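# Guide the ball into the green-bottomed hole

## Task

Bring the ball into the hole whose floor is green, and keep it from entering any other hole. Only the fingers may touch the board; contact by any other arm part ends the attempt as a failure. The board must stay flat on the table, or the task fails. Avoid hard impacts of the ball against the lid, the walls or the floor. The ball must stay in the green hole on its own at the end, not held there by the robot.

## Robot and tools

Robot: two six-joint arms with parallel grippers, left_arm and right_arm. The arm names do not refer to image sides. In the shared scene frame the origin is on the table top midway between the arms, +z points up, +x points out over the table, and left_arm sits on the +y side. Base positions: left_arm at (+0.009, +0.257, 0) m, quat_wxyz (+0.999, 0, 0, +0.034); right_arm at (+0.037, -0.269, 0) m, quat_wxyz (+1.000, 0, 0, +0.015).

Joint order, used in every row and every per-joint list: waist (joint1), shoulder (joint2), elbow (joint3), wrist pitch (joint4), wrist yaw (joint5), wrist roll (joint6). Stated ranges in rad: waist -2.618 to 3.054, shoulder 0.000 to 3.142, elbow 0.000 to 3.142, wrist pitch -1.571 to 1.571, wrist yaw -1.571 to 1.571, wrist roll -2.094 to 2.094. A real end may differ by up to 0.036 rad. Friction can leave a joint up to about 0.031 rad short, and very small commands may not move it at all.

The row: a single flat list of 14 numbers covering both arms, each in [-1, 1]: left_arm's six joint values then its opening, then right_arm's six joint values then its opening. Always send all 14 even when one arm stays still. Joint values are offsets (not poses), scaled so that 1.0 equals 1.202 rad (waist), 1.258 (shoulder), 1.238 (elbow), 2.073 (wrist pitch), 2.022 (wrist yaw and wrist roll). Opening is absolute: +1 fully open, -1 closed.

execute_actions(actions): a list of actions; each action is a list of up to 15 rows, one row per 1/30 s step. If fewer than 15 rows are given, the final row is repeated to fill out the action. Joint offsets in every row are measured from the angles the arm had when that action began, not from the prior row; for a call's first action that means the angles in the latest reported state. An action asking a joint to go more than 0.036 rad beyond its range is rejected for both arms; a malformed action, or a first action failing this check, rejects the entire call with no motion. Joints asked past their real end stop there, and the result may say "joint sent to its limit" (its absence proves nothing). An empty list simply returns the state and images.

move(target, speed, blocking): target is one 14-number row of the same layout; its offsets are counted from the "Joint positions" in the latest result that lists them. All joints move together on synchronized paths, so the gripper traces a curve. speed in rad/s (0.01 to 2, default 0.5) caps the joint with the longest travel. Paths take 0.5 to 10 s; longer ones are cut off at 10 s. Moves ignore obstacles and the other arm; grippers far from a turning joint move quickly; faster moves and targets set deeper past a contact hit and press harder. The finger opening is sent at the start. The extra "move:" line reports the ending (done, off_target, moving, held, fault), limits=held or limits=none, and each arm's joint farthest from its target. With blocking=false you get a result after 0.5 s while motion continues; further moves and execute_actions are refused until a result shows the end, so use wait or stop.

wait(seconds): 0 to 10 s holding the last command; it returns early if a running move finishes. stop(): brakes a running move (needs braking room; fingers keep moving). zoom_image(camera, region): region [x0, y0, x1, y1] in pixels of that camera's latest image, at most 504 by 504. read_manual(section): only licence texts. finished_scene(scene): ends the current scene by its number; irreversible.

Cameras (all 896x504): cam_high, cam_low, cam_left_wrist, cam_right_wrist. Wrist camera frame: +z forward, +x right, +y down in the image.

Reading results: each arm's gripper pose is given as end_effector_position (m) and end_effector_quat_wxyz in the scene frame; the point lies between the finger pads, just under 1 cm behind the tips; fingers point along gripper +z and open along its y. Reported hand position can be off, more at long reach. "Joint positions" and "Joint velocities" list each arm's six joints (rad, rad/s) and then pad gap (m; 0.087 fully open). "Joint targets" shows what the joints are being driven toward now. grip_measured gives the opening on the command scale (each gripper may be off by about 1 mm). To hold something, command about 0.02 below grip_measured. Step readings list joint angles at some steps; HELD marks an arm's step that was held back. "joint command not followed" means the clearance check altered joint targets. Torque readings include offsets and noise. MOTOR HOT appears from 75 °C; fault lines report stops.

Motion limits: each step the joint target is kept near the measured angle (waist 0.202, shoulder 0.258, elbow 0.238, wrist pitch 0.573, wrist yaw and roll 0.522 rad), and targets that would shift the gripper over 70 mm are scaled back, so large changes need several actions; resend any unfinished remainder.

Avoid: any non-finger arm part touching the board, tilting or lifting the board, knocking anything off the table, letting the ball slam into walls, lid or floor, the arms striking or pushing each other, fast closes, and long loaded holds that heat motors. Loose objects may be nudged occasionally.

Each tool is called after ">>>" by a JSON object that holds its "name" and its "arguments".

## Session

>>> {"name": "execute_actions", "arguments": {"actions": []}}

Scene clock: 0.00 s.
left_arm: end_effector_position=(+0.3943, +0.1368, +0.2531) grip_measured=+0.984 end_effector_quat_wxyz=(+0.702, +0.536, +0.401, -0.242) | right_arm: end_effector_position=(+0.4808, -0.6397, +0.2518) grip_measured=+0.992 end_effector_quat_wxyz=(+0.657, +0.666, +0.173, +0.306)
Joint names: [waist, shoulder, elbow, wrist pitch, wrist yaw, wrist roll]
Joint positions: left_arm=[0.068 1.653 0.8   1.389 1.367 0.069 0.087] | right_arm=[-0.745  1.916  1.132  0.837  0.165  1.743  0.087]
Joint velocities: left_arm=[ 0.007  0.002 -0.022 -0.022 -0.037  0.007  0.   ] | right_arm=[-0.002  0.012  0.012  0.051 -0.051  0.051 -0.   ]
Joint torques (N m, as the arm reports them, + toward a larger angle): no reading
Motor temperatures (°C, as the motors report them): left_arm=[27 35 31 29 28 25] | right_arm=[26 40 30 28 29 25]
Joint targets: left_arm=[0.068 1.653 0.800 1.389 1.367 0.069] | right_arm=[-0.745 1.916 1.132 0.837 0.165 1.743]

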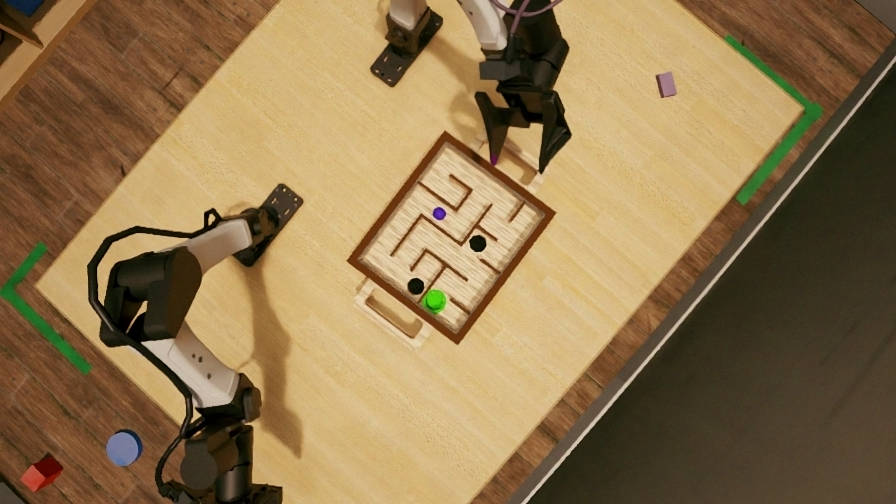

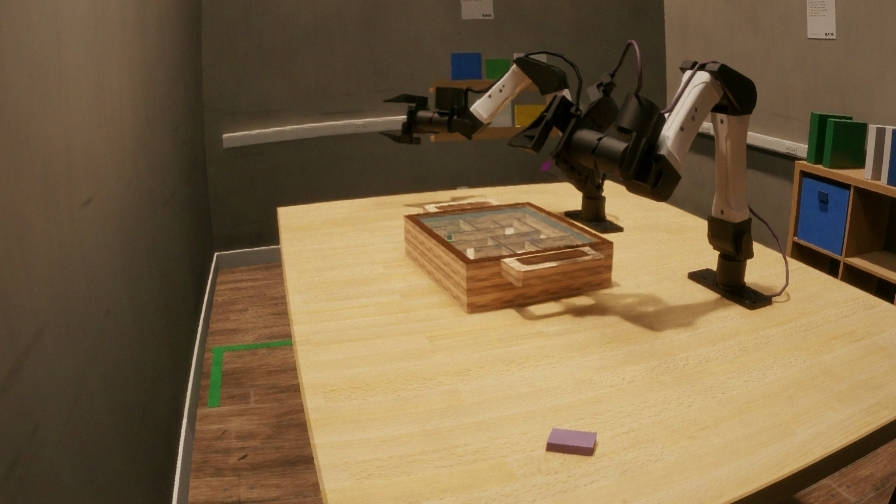

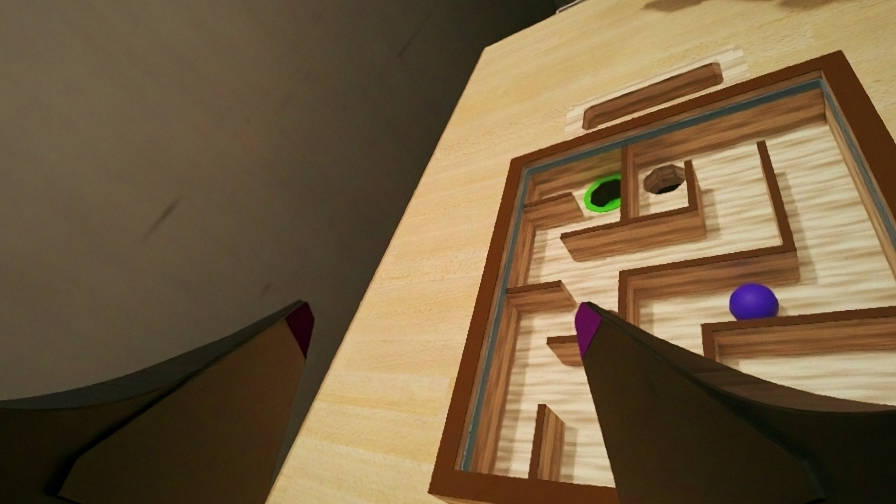

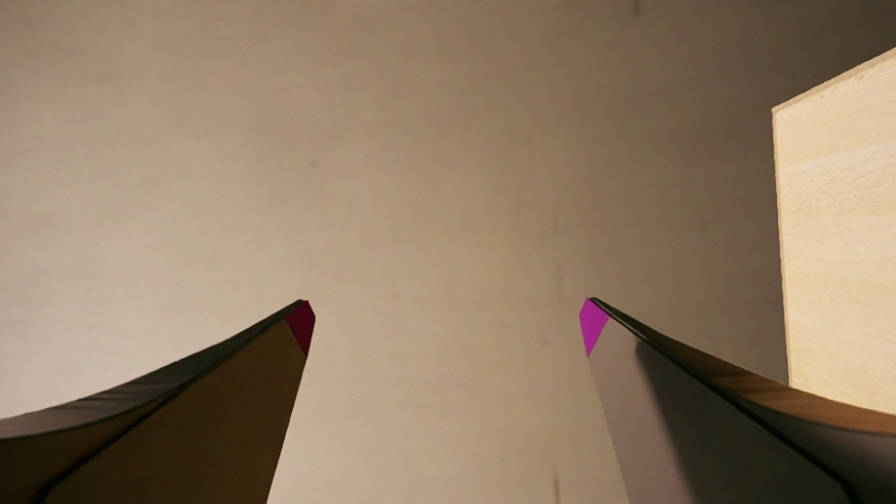

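>>> {"name": "zoom_image", "arguments": {"camera": "cam_high", "region": [335, 115, 575, 355]}}

Region (335, 115, 575, 355) of cam_high's 896x504 image, scaled by 2.100, with more detail than that image has.

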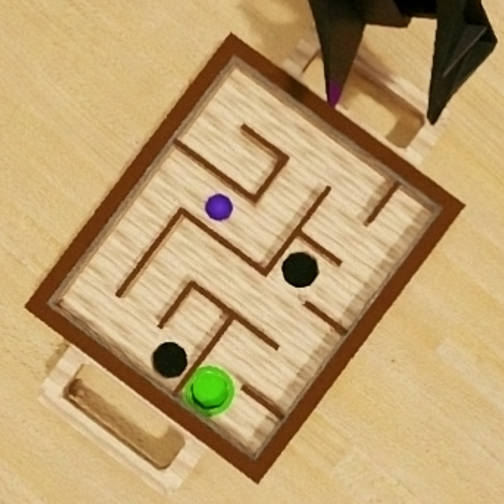

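>>> {"name": "move", "arguments": {"target": [-0.225,0.30,0.86,-0.9,-0.679,-0.146,0.15,0.64,0.095,0.59,-0.7,-0.084,-0.875,0.15], "speed": 1.3}}

Scene clock: 27.47 s.
left_arm: end_effector_position=(+0.5652, +0.1768, +0.1888) grip_measured=+0.150 end_effector_quat_wxyz=(+0.446, -0.039, +0.891, -0.078) | right_arm: end_effector_position=(+0.5726, -0.2403, +0.1753) grip_measured=+0.150 end_effector_quat_wxyz=(+0.401, -0.034, +0.915, +0.007)
Joint names: [waist, shoulder, elbow, wrist pitch, wrist yaw, wrist roll]
Joint positions: left_arm=[-0.194  2.012  1.839 -0.457  0.002 -0.216  0.05 ] | right_arm=[ 0.026  2.002  1.847 -0.591  0.    -0.02   0.05 ]
Joint velocities: left_arm=[ 0.002 -0.012 -0.012 -0.022  0.007  0.007  0.   ] | right_arm=[-0.002  0.002  0.012 -0.022 -0.066  0.007  0.   ]
Joint torques (N m, as the arm reports them, + toward a larger angle): left_arm=[ -0.5  -10.91  11.09   1.75  -0.06  -0.07] | right_arm=[ -0.19 -10.71   9.51   1.5   -0.03  -0.13]
Motor temperatures (°C, as the motors report them): left_arm=[27 37 33 31 29 25] | right_arm=[26 46 33 34 29 25]
Joint targets: left_arm=[-0.202 2.030 1.864 -0.476 -0.006 -0.227] | right_arm=[0.025 2.035 1.862 -0.615 -0.004 -0.026]
move: off_target (left_arm, right_arm); limits=none; left_arm: farthest joint: the elbow, 0.026 radians from its target (1.065 radians at the start); right_arm: farthest joint: the shoulder, 0.034 radians from its target (0.119 radians at the start)

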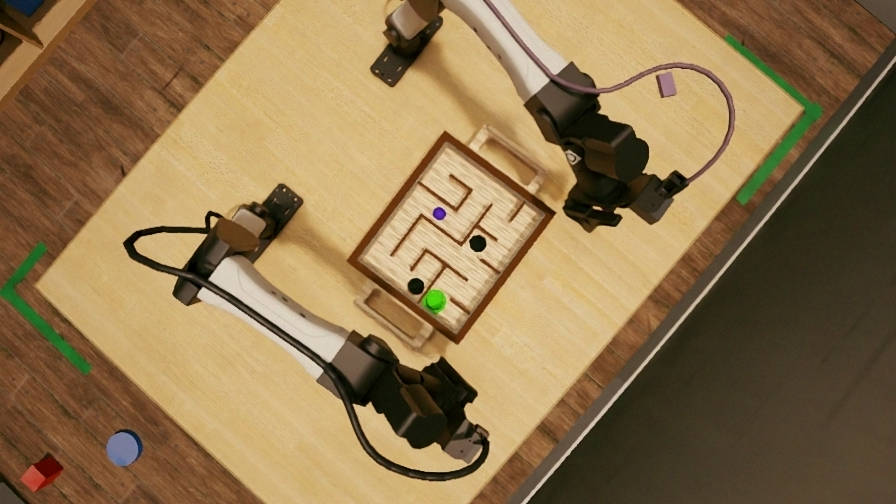

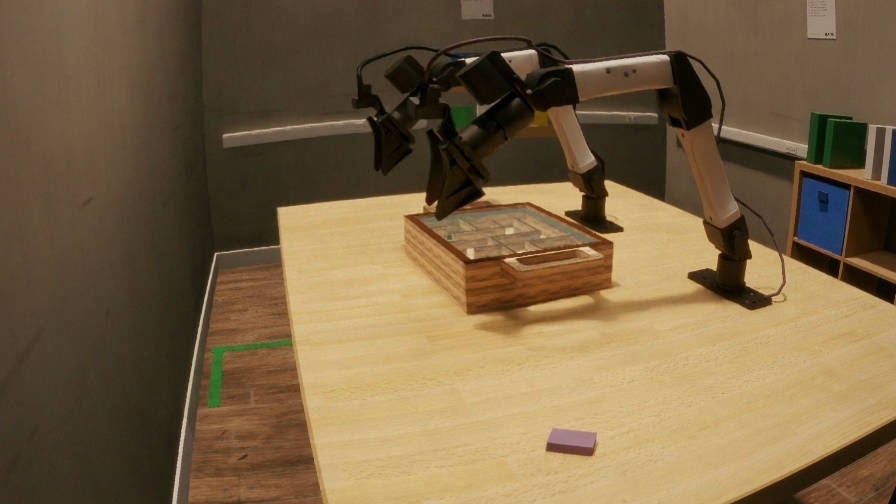

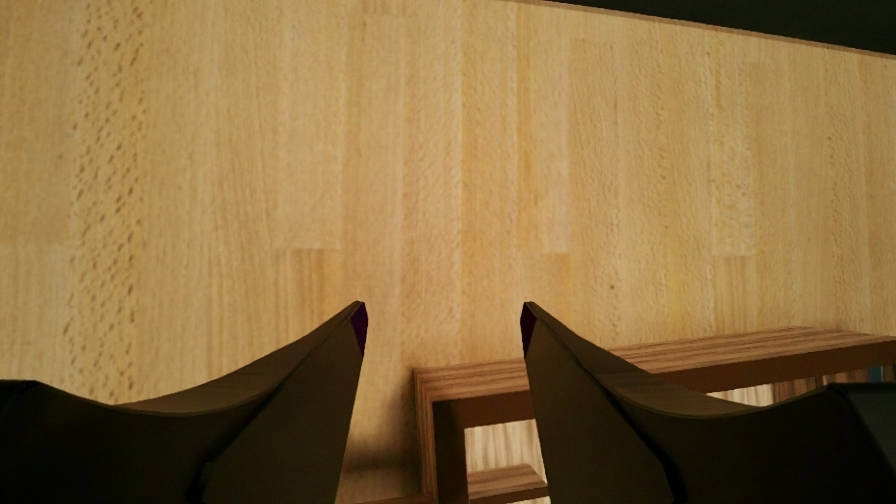

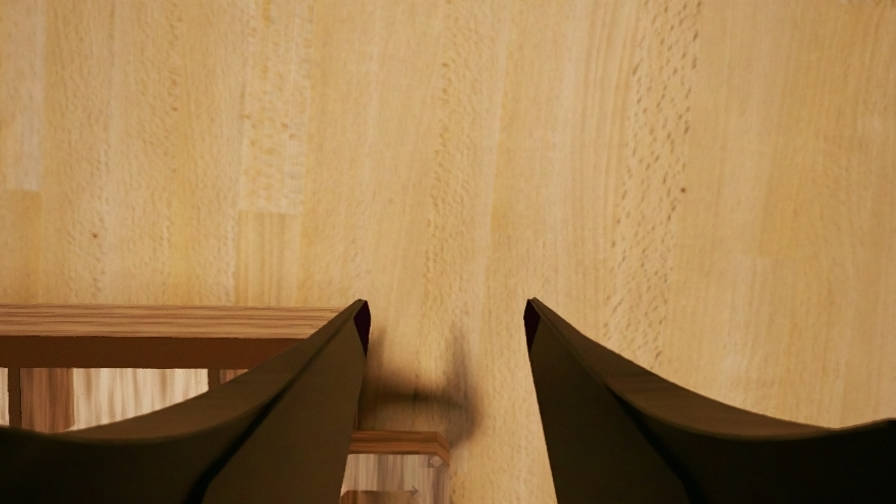

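>>> {"name": "move", "arguments": {"target": [0,0.035,0,-0.418,0,0,0.15,0.025,0.05,0,-0.355,0,0.01,0.15], "speed": 1.0}}

Scene clock: 32.07 s.
left_arm: end_effector_position=(+0.3710, +0.2017, +0.1072) grip_measured=+0.150 end_effector_quat_wxyz=(+0.030, -0.044, +0.999, -0.006) | right_arm: end_effector_position=(+0.4026, -0.2420, +0.1101) grip_measured=+0.150 end_effector_quat_wxyz=(+0.036, -0.040, +0.999, +0.001)
Joint names: [waist, shoulder, elbow, wrist pitch, wrist yaw, wrist roll]
Joint positions: left_arm=[-0.194  2.04   1.839 -1.308  0.001 -0.216  0.05 ] | right_arm=[ 0.045  2.037  1.847 -1.309  0.    -0.005  0.05 ]
Joint velocities: left_arm=[ 0.012  0.012  0.007 -0.007 -0.037 -0.037 -0.   ] | right_arm=[ 0.012  0.012 -0.002  0.022 -0.022  0.007 -0.   ]
Joint torques (N m, as the arm reports them, + toward a larger angle): left_arm=[  0.19 -10.     7.61   0.35   0.04   0.02] | right_arm=[  0.53 -10.73   7.21   0.47   0.06   0.06]
Motor temperatures (°C, as the motors report them): left_arm=[27 38 34 31 28 25] | right_arm=[26 47 34 34 29 25]
Joint targets: left_arm=[-0.194 2.057 1.839 -1.324 0.002 -0.216] | right_arm=[0.056 2.065 1.847 -1.327 0.000 0.001]
move: off_target (right_arm); limits=none; left_arm: farthest joint: the shoulder, 0.016 radians from its target (0.044 radians at the start); right_arm: farthest joint: the shoulder, 0.027 radians from its target (0.063 radians at the start)

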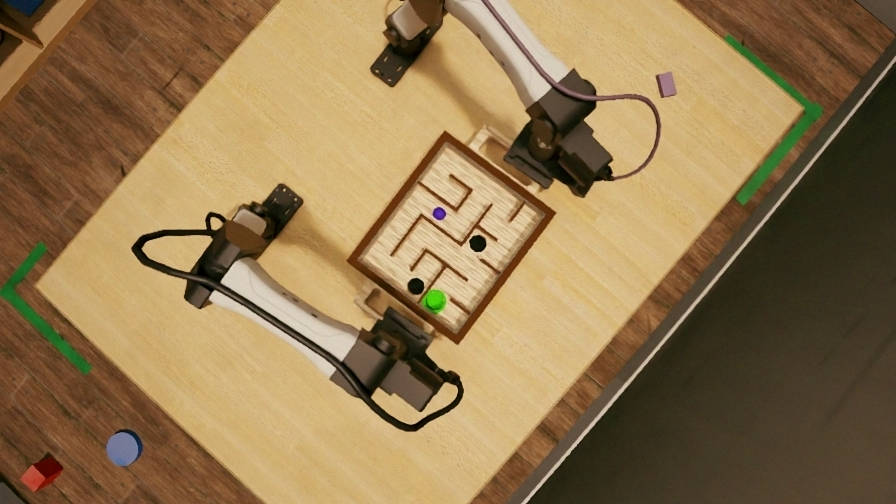

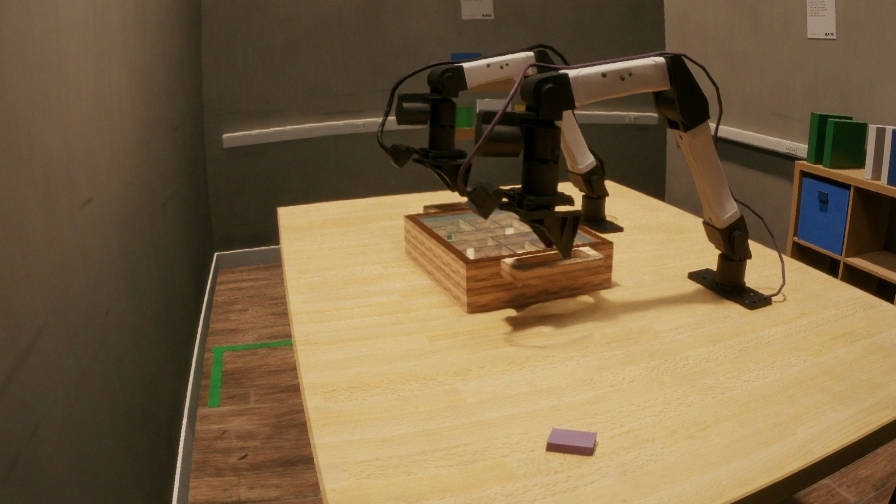

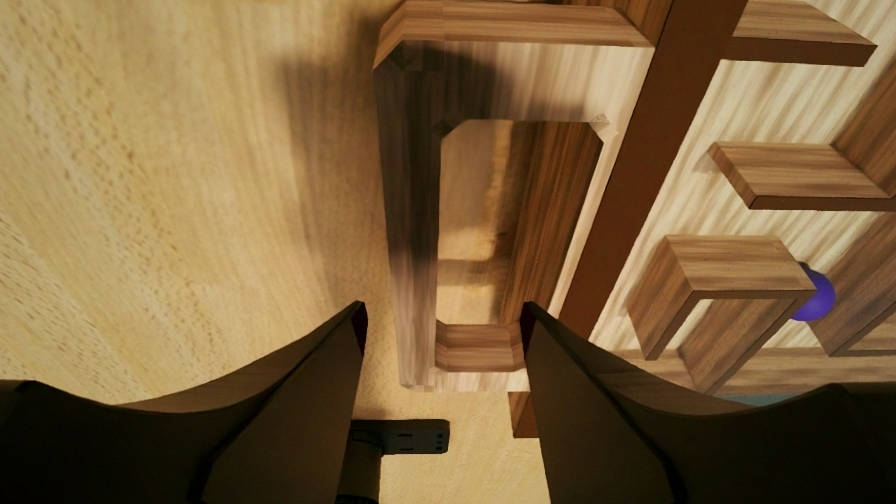

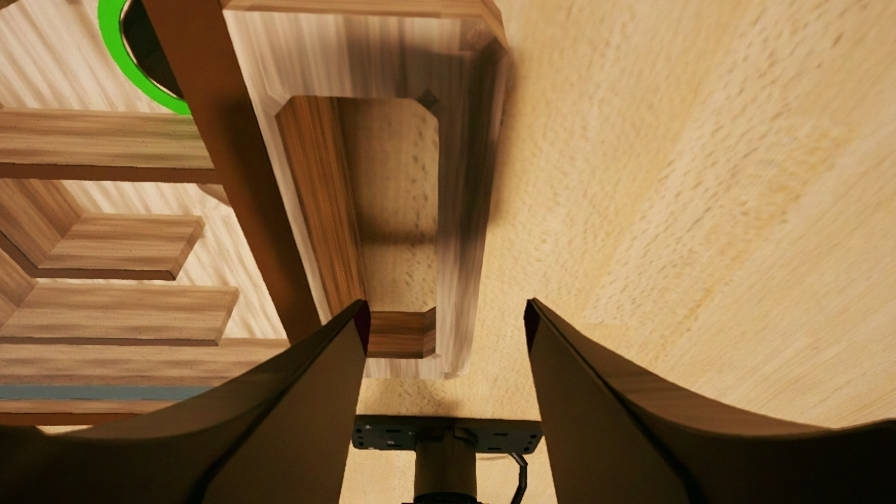

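>>> {"name": "move", "arguments": {"target": [0.035,0,-0.151,0.082,0,0.024,0.15,-0.02,0,-0.158,0.087,0,0,0.15], "speed": 0.2}}

Scene clock: 38.53 s.
left_arm: end_effector_position=(+0.3700, +0.2154, +0.0672) grip_measured=+0.150 end_effector_quat_wxyz=(+0.029, -0.042, +0.999, -0.005) | right_arm: end_effector_position=(+0.4013, -0.2470, +0.0670) grip_measured=+0.150 end_effector_quat_wxyz=(+0.036, -0.033, +0.999, +0.001)
Joint names: [waist, shoulder, elbow, wrist pitch, wrist yaw, wrist roll]
Joint positions: left_arm=[-0.161  2.04   1.679 -1.152  0.001 -0.178  0.05 ] | right_arm=[ 0.032  2.037  1.676 -1.138  0.    -0.005  0.05 ]
Joint velocities: left_arm=[-0.012  0.012  0.002 -0.051 -0.022 -0.066 -0.001] | right_arm=[-0.002 -0.017 -0.002  0.007 -0.022 -0.051 -0.001]
Joint torques (N m, as the arm reports them, + toward a larger angle): left_arm=[  1.04 -11.3    5.35   0.71   0.03   0.08] | right_arm=[ -0.94 -13.16   5.27   0.68   0.02  -0.02]
Motor temperatures (°C, as the motors report them): left_arm=[27 39 34 31 28 25] | right_arm=[26 47 34 32 29 25]
Joint targets: left_arm=[-0.152 2.040 1.652 -1.138 0.001 -0.167] | right_arm=[0.021 2.037 1.652 -1.129 0.000 -0.005]
move: off_target (left_arm, right_arm); limits=none; left_arm: farthest joint: the elbow, 0.027 radians from its target (0.187 radians at the start); right_arm: farthest joint: the elbow, 0.025 radians from its target (0.196 radians at the start)

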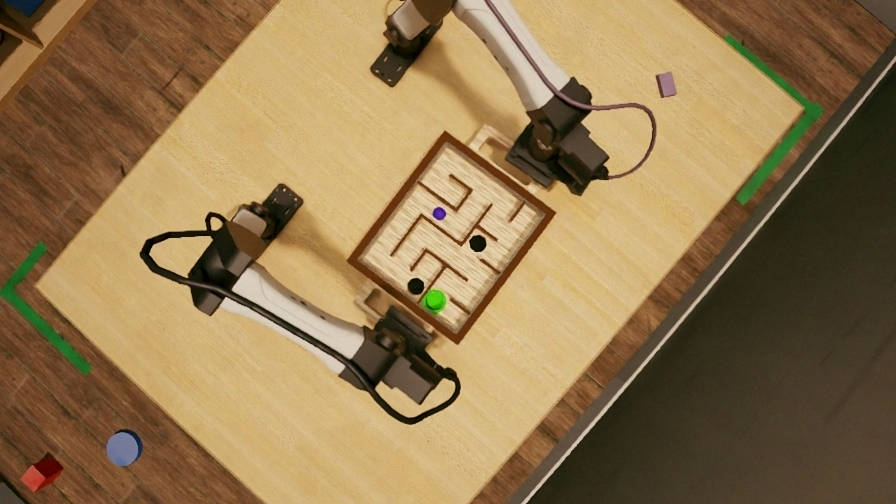

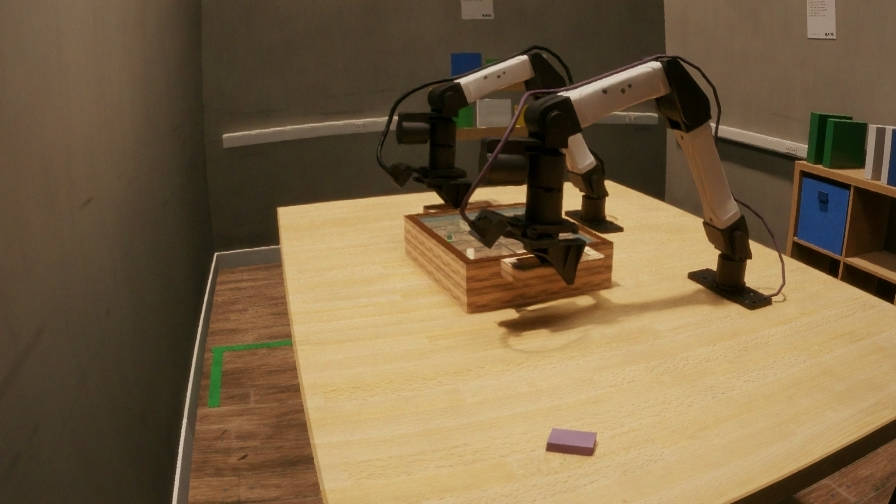

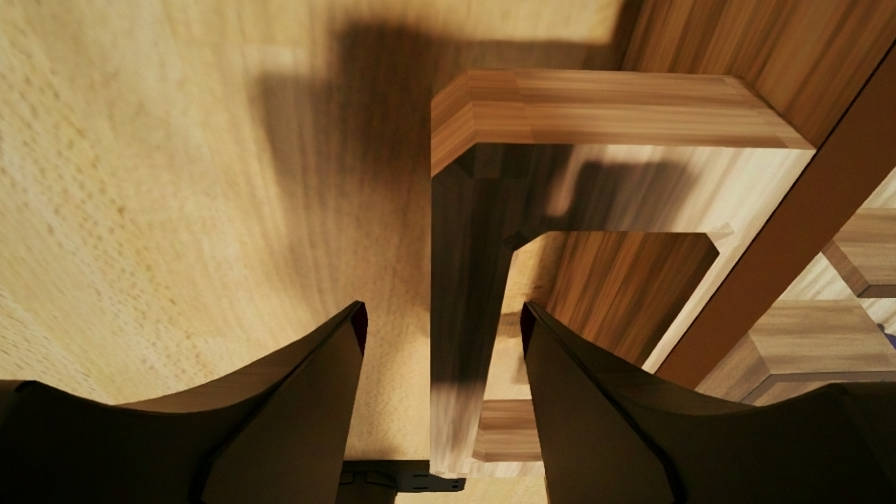

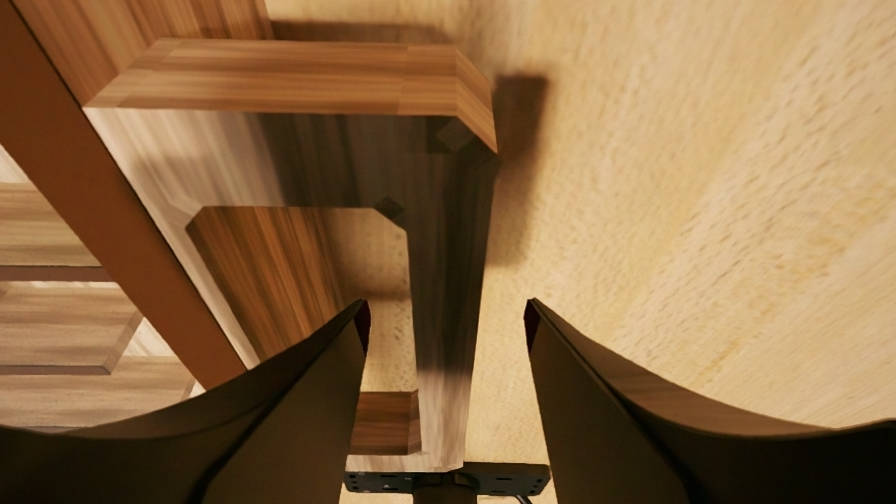

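Close, then lift with left a bit higher.

>>> {"name": "execute_actions", "arguments": {"actions": [[[-0.018,0,0,0,0,0,0.0,0,0,0,0,0,0,0.0],[-0.018,0,0,0,0,0,-0.1,0,0,0,0,0,0,-0.1],[-0.018,0,0,0,0,0,-0.2,0,0,0,0,0,0,-0.2],[-0.018,0,0,0,0,0,-0.3,0,0,0,0,0,0,-0.3],[-0.018,0,0,0,0,0,-0.36,0,0,0,0,0,0,-0.36],[-0.018,0,0,0,0,0,-0.42,0,0,0,0,0,0,-0.42],[-0.018,0,0,0,0,0,-0.48,0,0,0,0,0,0,-0.48],[-0.018,0,0,0,0,0,-0.52,0,0,0,0,0,0,-0.52],[-0.018,0,0,0,0,0,-0.56,0,0,0,0,0,0,-0.56],[-0.018,0,0,0,0,0,-0.6,0,0,0,0,0,0,-0.6],[-0.018,0,0,0,0,0,-0.64,0,0,0,0,0,0,-0.64],[-0.018,0,0,0,0,0,-0.7,0,0,0,0,0,0,-0.7],[-0.018,0,0,0,0,0,-0.78,0,0,0,0,0,0,-0.78]]]}}

>>> {"name": "move", "arguments": {"target": [0,-0.06,0.065,-0.026,-0.014,0.005,-0.78,0,-0.06,0.01,0,-0.014,0,-0.78], "speed": 0.1}}

Scene clock: 47.90 s.
left_arm: end_effector_position=(+0.3696, +0.2114, +0.0671) grip_measured=-0.651 end_effector_quat_wxyz=(+0.030, -0.032, +0.999, -0.001) | right_arm: end_effector_position=(+0.4015, -0.2464, +0.0669) grip_measured=-0.645 end_effector_quat_wxyz=(+0.036, -0.030, +0.999, +0.002)
Joint names: [waist, shoulder, elbow, wrist pitch, wrist yaw, wrist roll]
Joint positions: left_arm=[-0.176  2.04   1.679 -1.151 -0.006 -0.174  0.015] | right_arm=[ 0.032  2.037  1.676 -1.138 -0.002  0.001  0.016]
Joint velocities: left_arm=[-0.007  0.022 -0.002 -0.037  0.022 -0.051 -0.001] | right_arm=[-0.012  0.017 -0.007  0.007  0.022  0.022 -0.001]
Joint torques (N m, as the arm reports them, + toward a larger angle): left_arm=[ -0.37 -11.3    7.59   0.53   0.11  -0.02] | right_arm=[ -0.1  -13.05   7.15   0.6   -0.01  -0.03]
Motor temperatures (°C, as the motors report them): left_arm=[27 41 34 30 28 25] | right_arm=[26 49 33 31 29 25]
Joint targets: left_arm=[-0.183 2.040 1.679 -1.152 0.001 -0.178] | right_arm=[0.032 2.037 1.676 -1.138 0.000 -0.005]
Step readings (joint positions):
0: left_arm=[-0.161 2.040 1.679 -1.151 0.001 -0.178] | right_arm=[0.032 2.037 1.676 -1.138 0.000 -0.005]
1: left_arm=[-0.163 2.040 1.679 -1.151 0.001 -0.178] | right_arm=[0.032 2.037 1.676 -1.138 0.000 -0.005]
2: left_arm=[-0.165 2.040 1.679 -1.151 0.001 -0.178] | right_arm=[0.032 2.037 1.676 -1.138 0.000 -0.005]
4: left_arm=[-0.170 2.040 1.679 -1.151 0.001 -0.178] | right_arm=[0.032 2.037 1.676 -1.138 0.000 -0.005]
8: left_arm=[-0.175 2.040 1.679 -1.151 0.001 -0.178] | right_arm=[0.032 2.037 1.676 -1.138 0.000 -0.005]
15: Joint positions above

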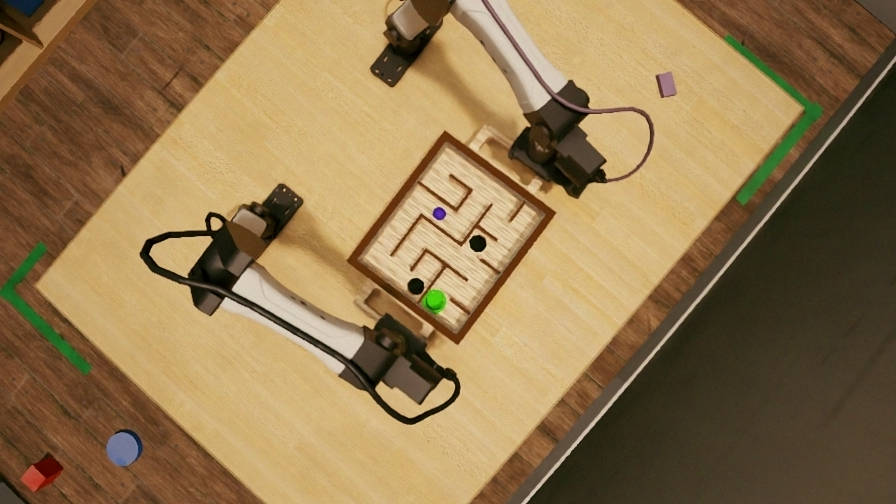

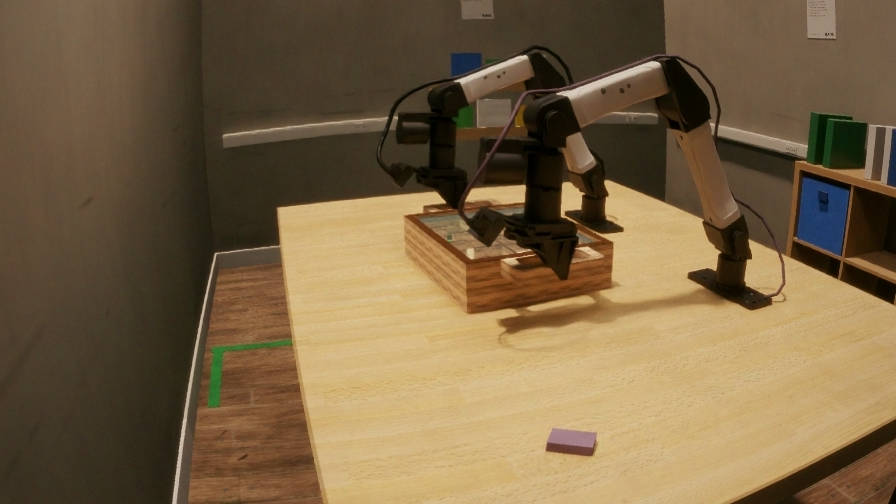

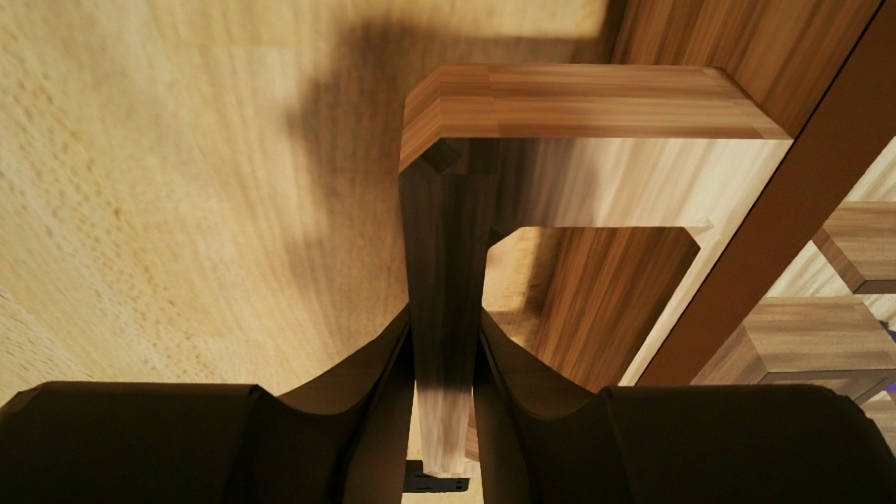

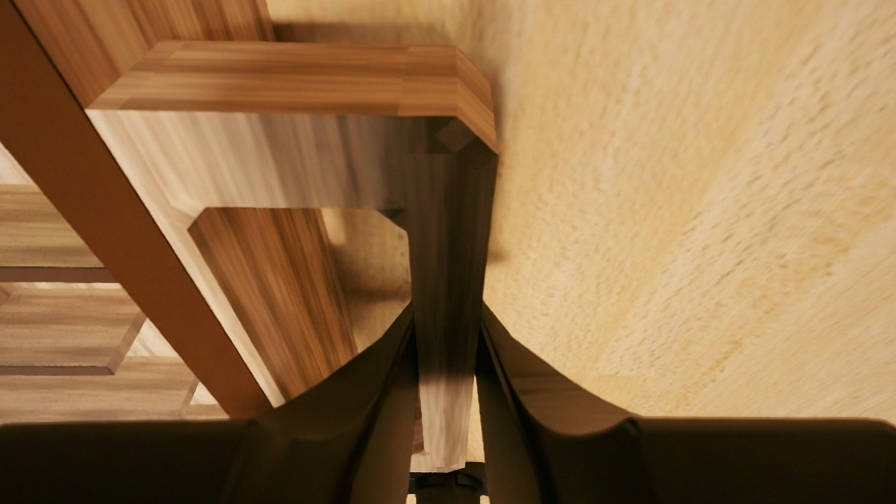

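Scene clock: 49.17 s.
left_arm: end_effector_position=(+0.3720, +0.2162, +0.0903) grip_measured=-0.652 end_effector_quat_wxyz=(+0.051, -0.030, +0.998, +0.010) | right_arm: end_effector_position=(+0.4057, -0.2417, +0.0806) grip_measured=-0.645 end_effector_quat_wxyz=(+0.061, -0.029, +0.998, +0.015)
Joint names: [waist, shoulder, elbow, wrist pitch, wrist yaw, wrist roll]
Joint positions: left_arm=[-0.176  2.     1.716 -1.189 -0.033 -0.168  0.015] | right_arm=[ 0.032  1.998  1.676 -1.126 -0.026  0.004  0.016]
Joint velocities: left_arm=[-0.002  0.012  0.007 -0.066 -0.007  0.081  0.   ] | right_arm=[-0.012 -0.007 -0.027 -0.095  0.007 -0.022  0.   ]
Joint torques (N m, as the arm reports them, + toward a larger angle): left_arm=[  0.21 -13.93  11.16   0.41   0.     0.06] | right_arm=[ -0.24 -15.78   8.35   0.52  -0.04  -0.04]
Motor temperatures (°C, as the motors report them): left_arm=[27 41 34 30 28 25] | right_arm=[26 50 33 31 29 25]
Joint targets: left_arm=[-0.176 1.965 1.760 -1.205 -0.034 -0.164] | right_arm=[0.032 1.962 1.689 -1.138 -0.030 0.001]
move: off_target (left_arm, right_arm); limits=none; left_arm: farthest joint: the elbow, 0.043 radians from its target (0.080 radians at the start); right_arm: farthest joint: the shoulder, 0.036 radians from its target (0.076 radians at the start)

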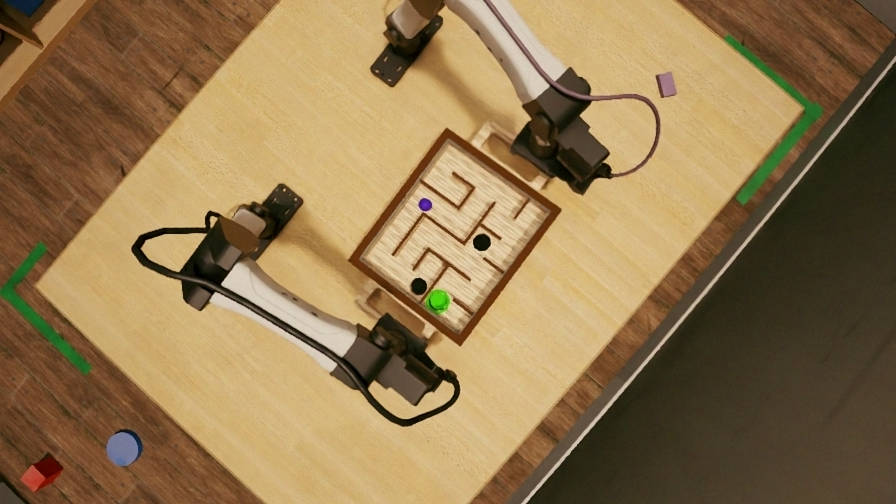

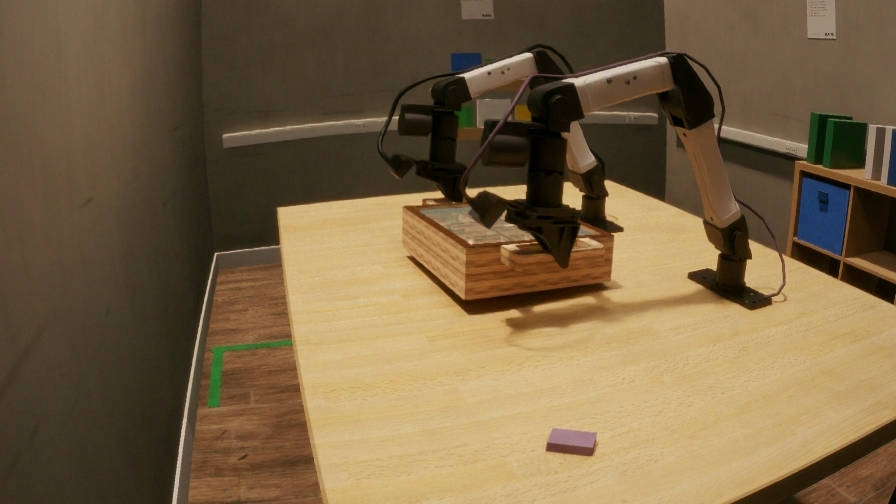

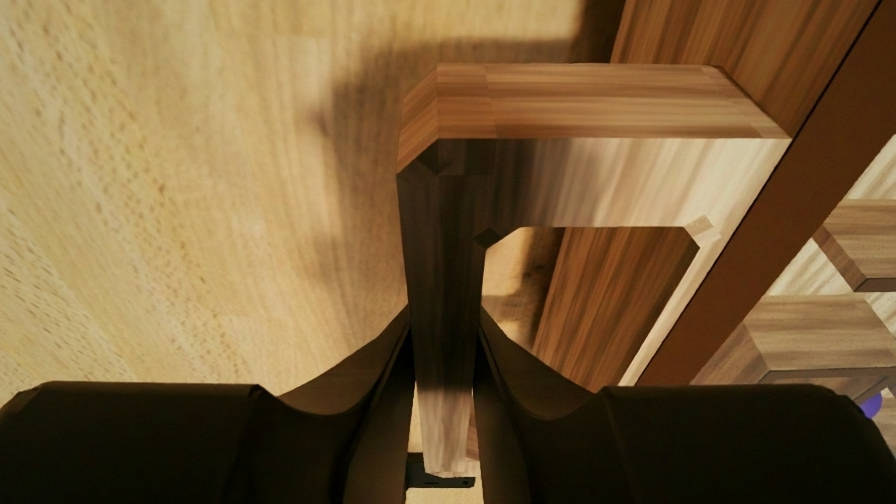

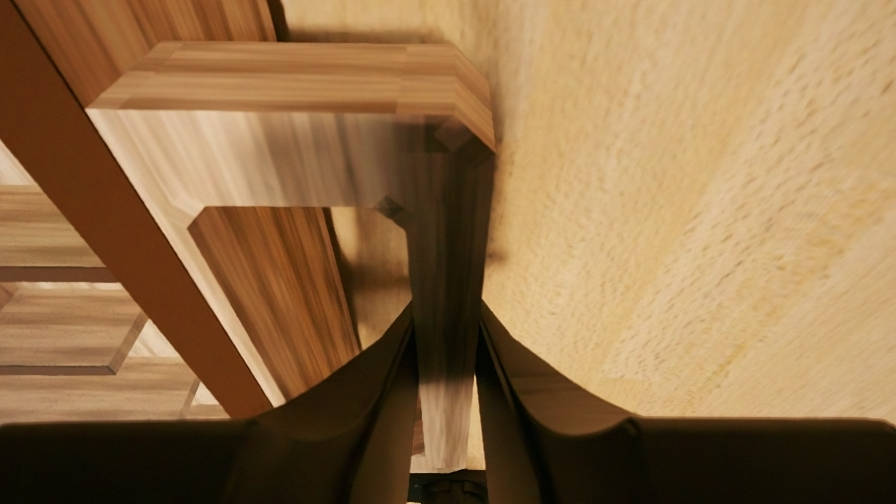

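>>> {"name": "execute_actions", "arguments": {"actions": [[[0,-0.027,0.025,-0.01,0,0,-0.78,0,-0.027,0.01,-0.01,0,0,-0.78],[0,-0.027,0.025,-0.013,0,0,-0.78,0,-0.027,0.01,-0.014,0,0,-0.78],[0,-0.027,0.025,-0.016,0,0,-0.78,0,-0.027,0.01,-0.018,0,0,-0.78],[0,-0.027,0.025,-0.019,0,0,-0.78,0,-0.027,0.01,-0.022,0,0,-0.78],[0,-0.027,0.025,-0.022,0,0,-0.78,0,-0.027,0.01,-0.026,0,0,-0.78],[0,-0.027,0.025,-0.025,0,0,-0.78,0,-0.027,0.01,-0.029,0,0,-0.78]]]}}

Scene clock: 61.43 s.
left_arm: end_effector_position=(+0.3654, +0.2163, +0.0908) grip_measured=-0.652 end_effector_quat_wxyz=(+0.038, -0.030, +0.999, +0.010) | right_arm: end_effector_position=(+0.3988, -0.2418, +0.0810) grip_measured=-0.645 end_effector_quat_wxyz=(+0.047, -0.029, +0.998, +0.015)
Joint names: [waist, shoulder, elbow, wrist pitch, wrist yaw, wrist roll]
Joint positions: left_arm=[-0.176  2.     1.716 -1.215 -0.03  -0.168  0.015] | right_arm=[ 0.032  1.998  1.676 -1.153 -0.028  0.005  0.016]
Joint velocities: left_arm=[ 0.007 -0.022  0.002 -0.007 -0.022  0.022 -0.   ] | right_arm=[-0.017  0.017  0.002 -0.037 -0.037 -0.051  0.   ]
Joint torques (N m, as the arm reports them, + toward a larger angle): left_arm=[  0.19 -13.66  10.16   0.28  -0.04   0.02] | right_arm=[ -0.07 -15.79   8.26   0.34   0.02   0.05]
Motor temperatures (°C, as the motors report them): left_arm=[27 45 37 30 28 25] | right_arm=[26 55 34 30 29 25]
Joint targets: left_arm=[-0.176 1.966 1.747 -1.241 -0.033 -0.168] | right_arm=[0.032 1.964 1.689 -1.186 -0.026 0.004]
Step readings (joint positions):
0: left_arm=[-0.176 2.000 1.716 -1.189 -0.033 -0.168] | right_arm=[0.032 1.998 1.676 -1.126 -0.026 0.004]
1: left_arm=[-0.176 2.000 1.716 -1.189 -0.033 -0.168] | right_arm=[0.032 1.998 1.676 -1.126 -0.026 0.004]
2: left_arm=[-0.176 2.000 1.716 -1.189 -0.033 -0.168] | right_arm=[0.032 1.998 1.676 -1.126 -0.026 0.004]
4: left_arm=[-0.176 2.000 1.716 -1.192 -0.033 -0.168] | right_arm=[0.032 1.998 1.676 -1.128 -0.026 0.004]
8: left_arm=[-0.176 2.000 1.716 -1.205 -0.032 -0.168] | right_arm=[0.032 1.998 1.676 -1.143 -0.027 0.005]
15: Joint positions above

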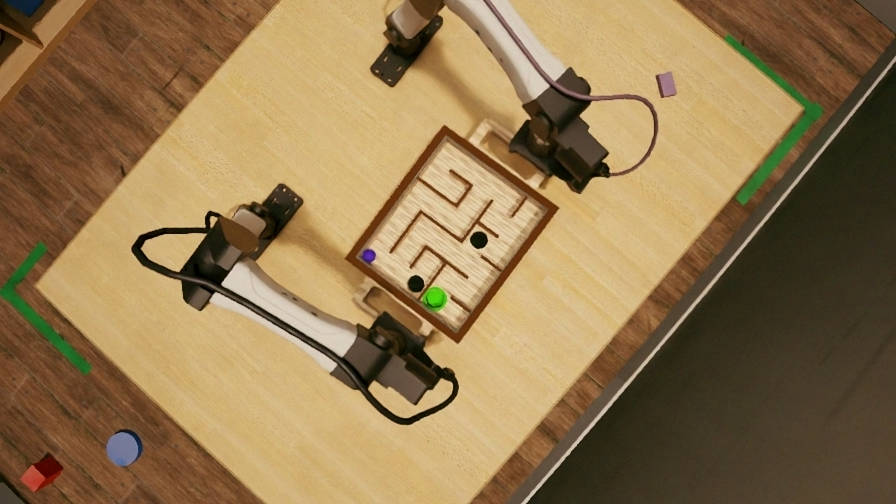

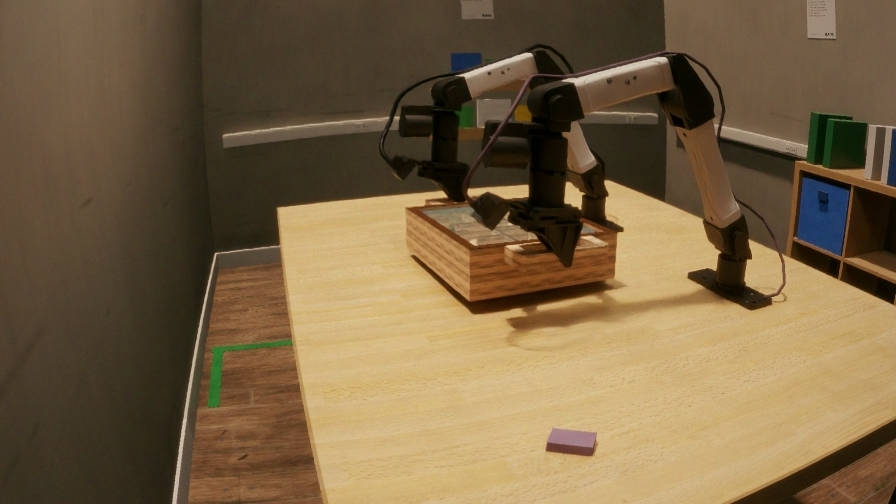

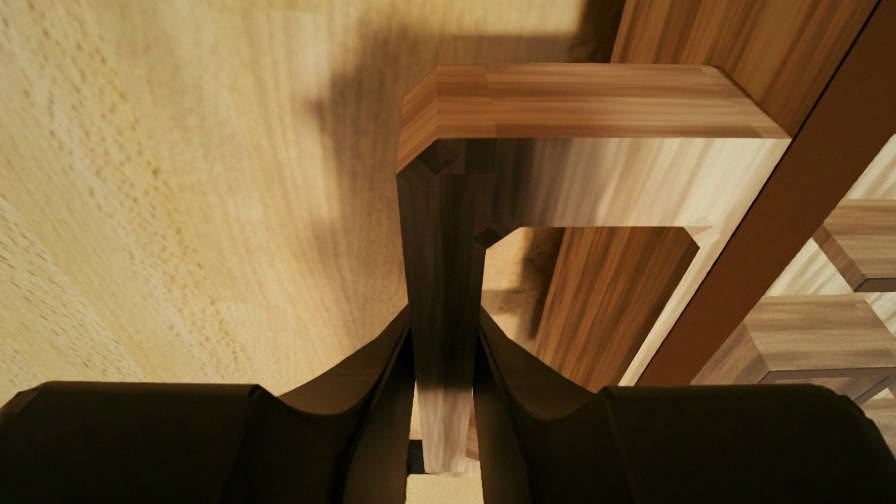

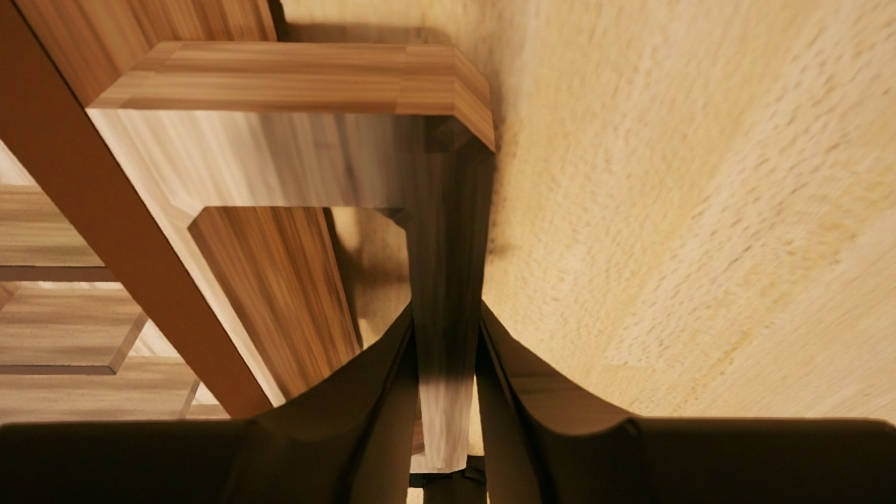

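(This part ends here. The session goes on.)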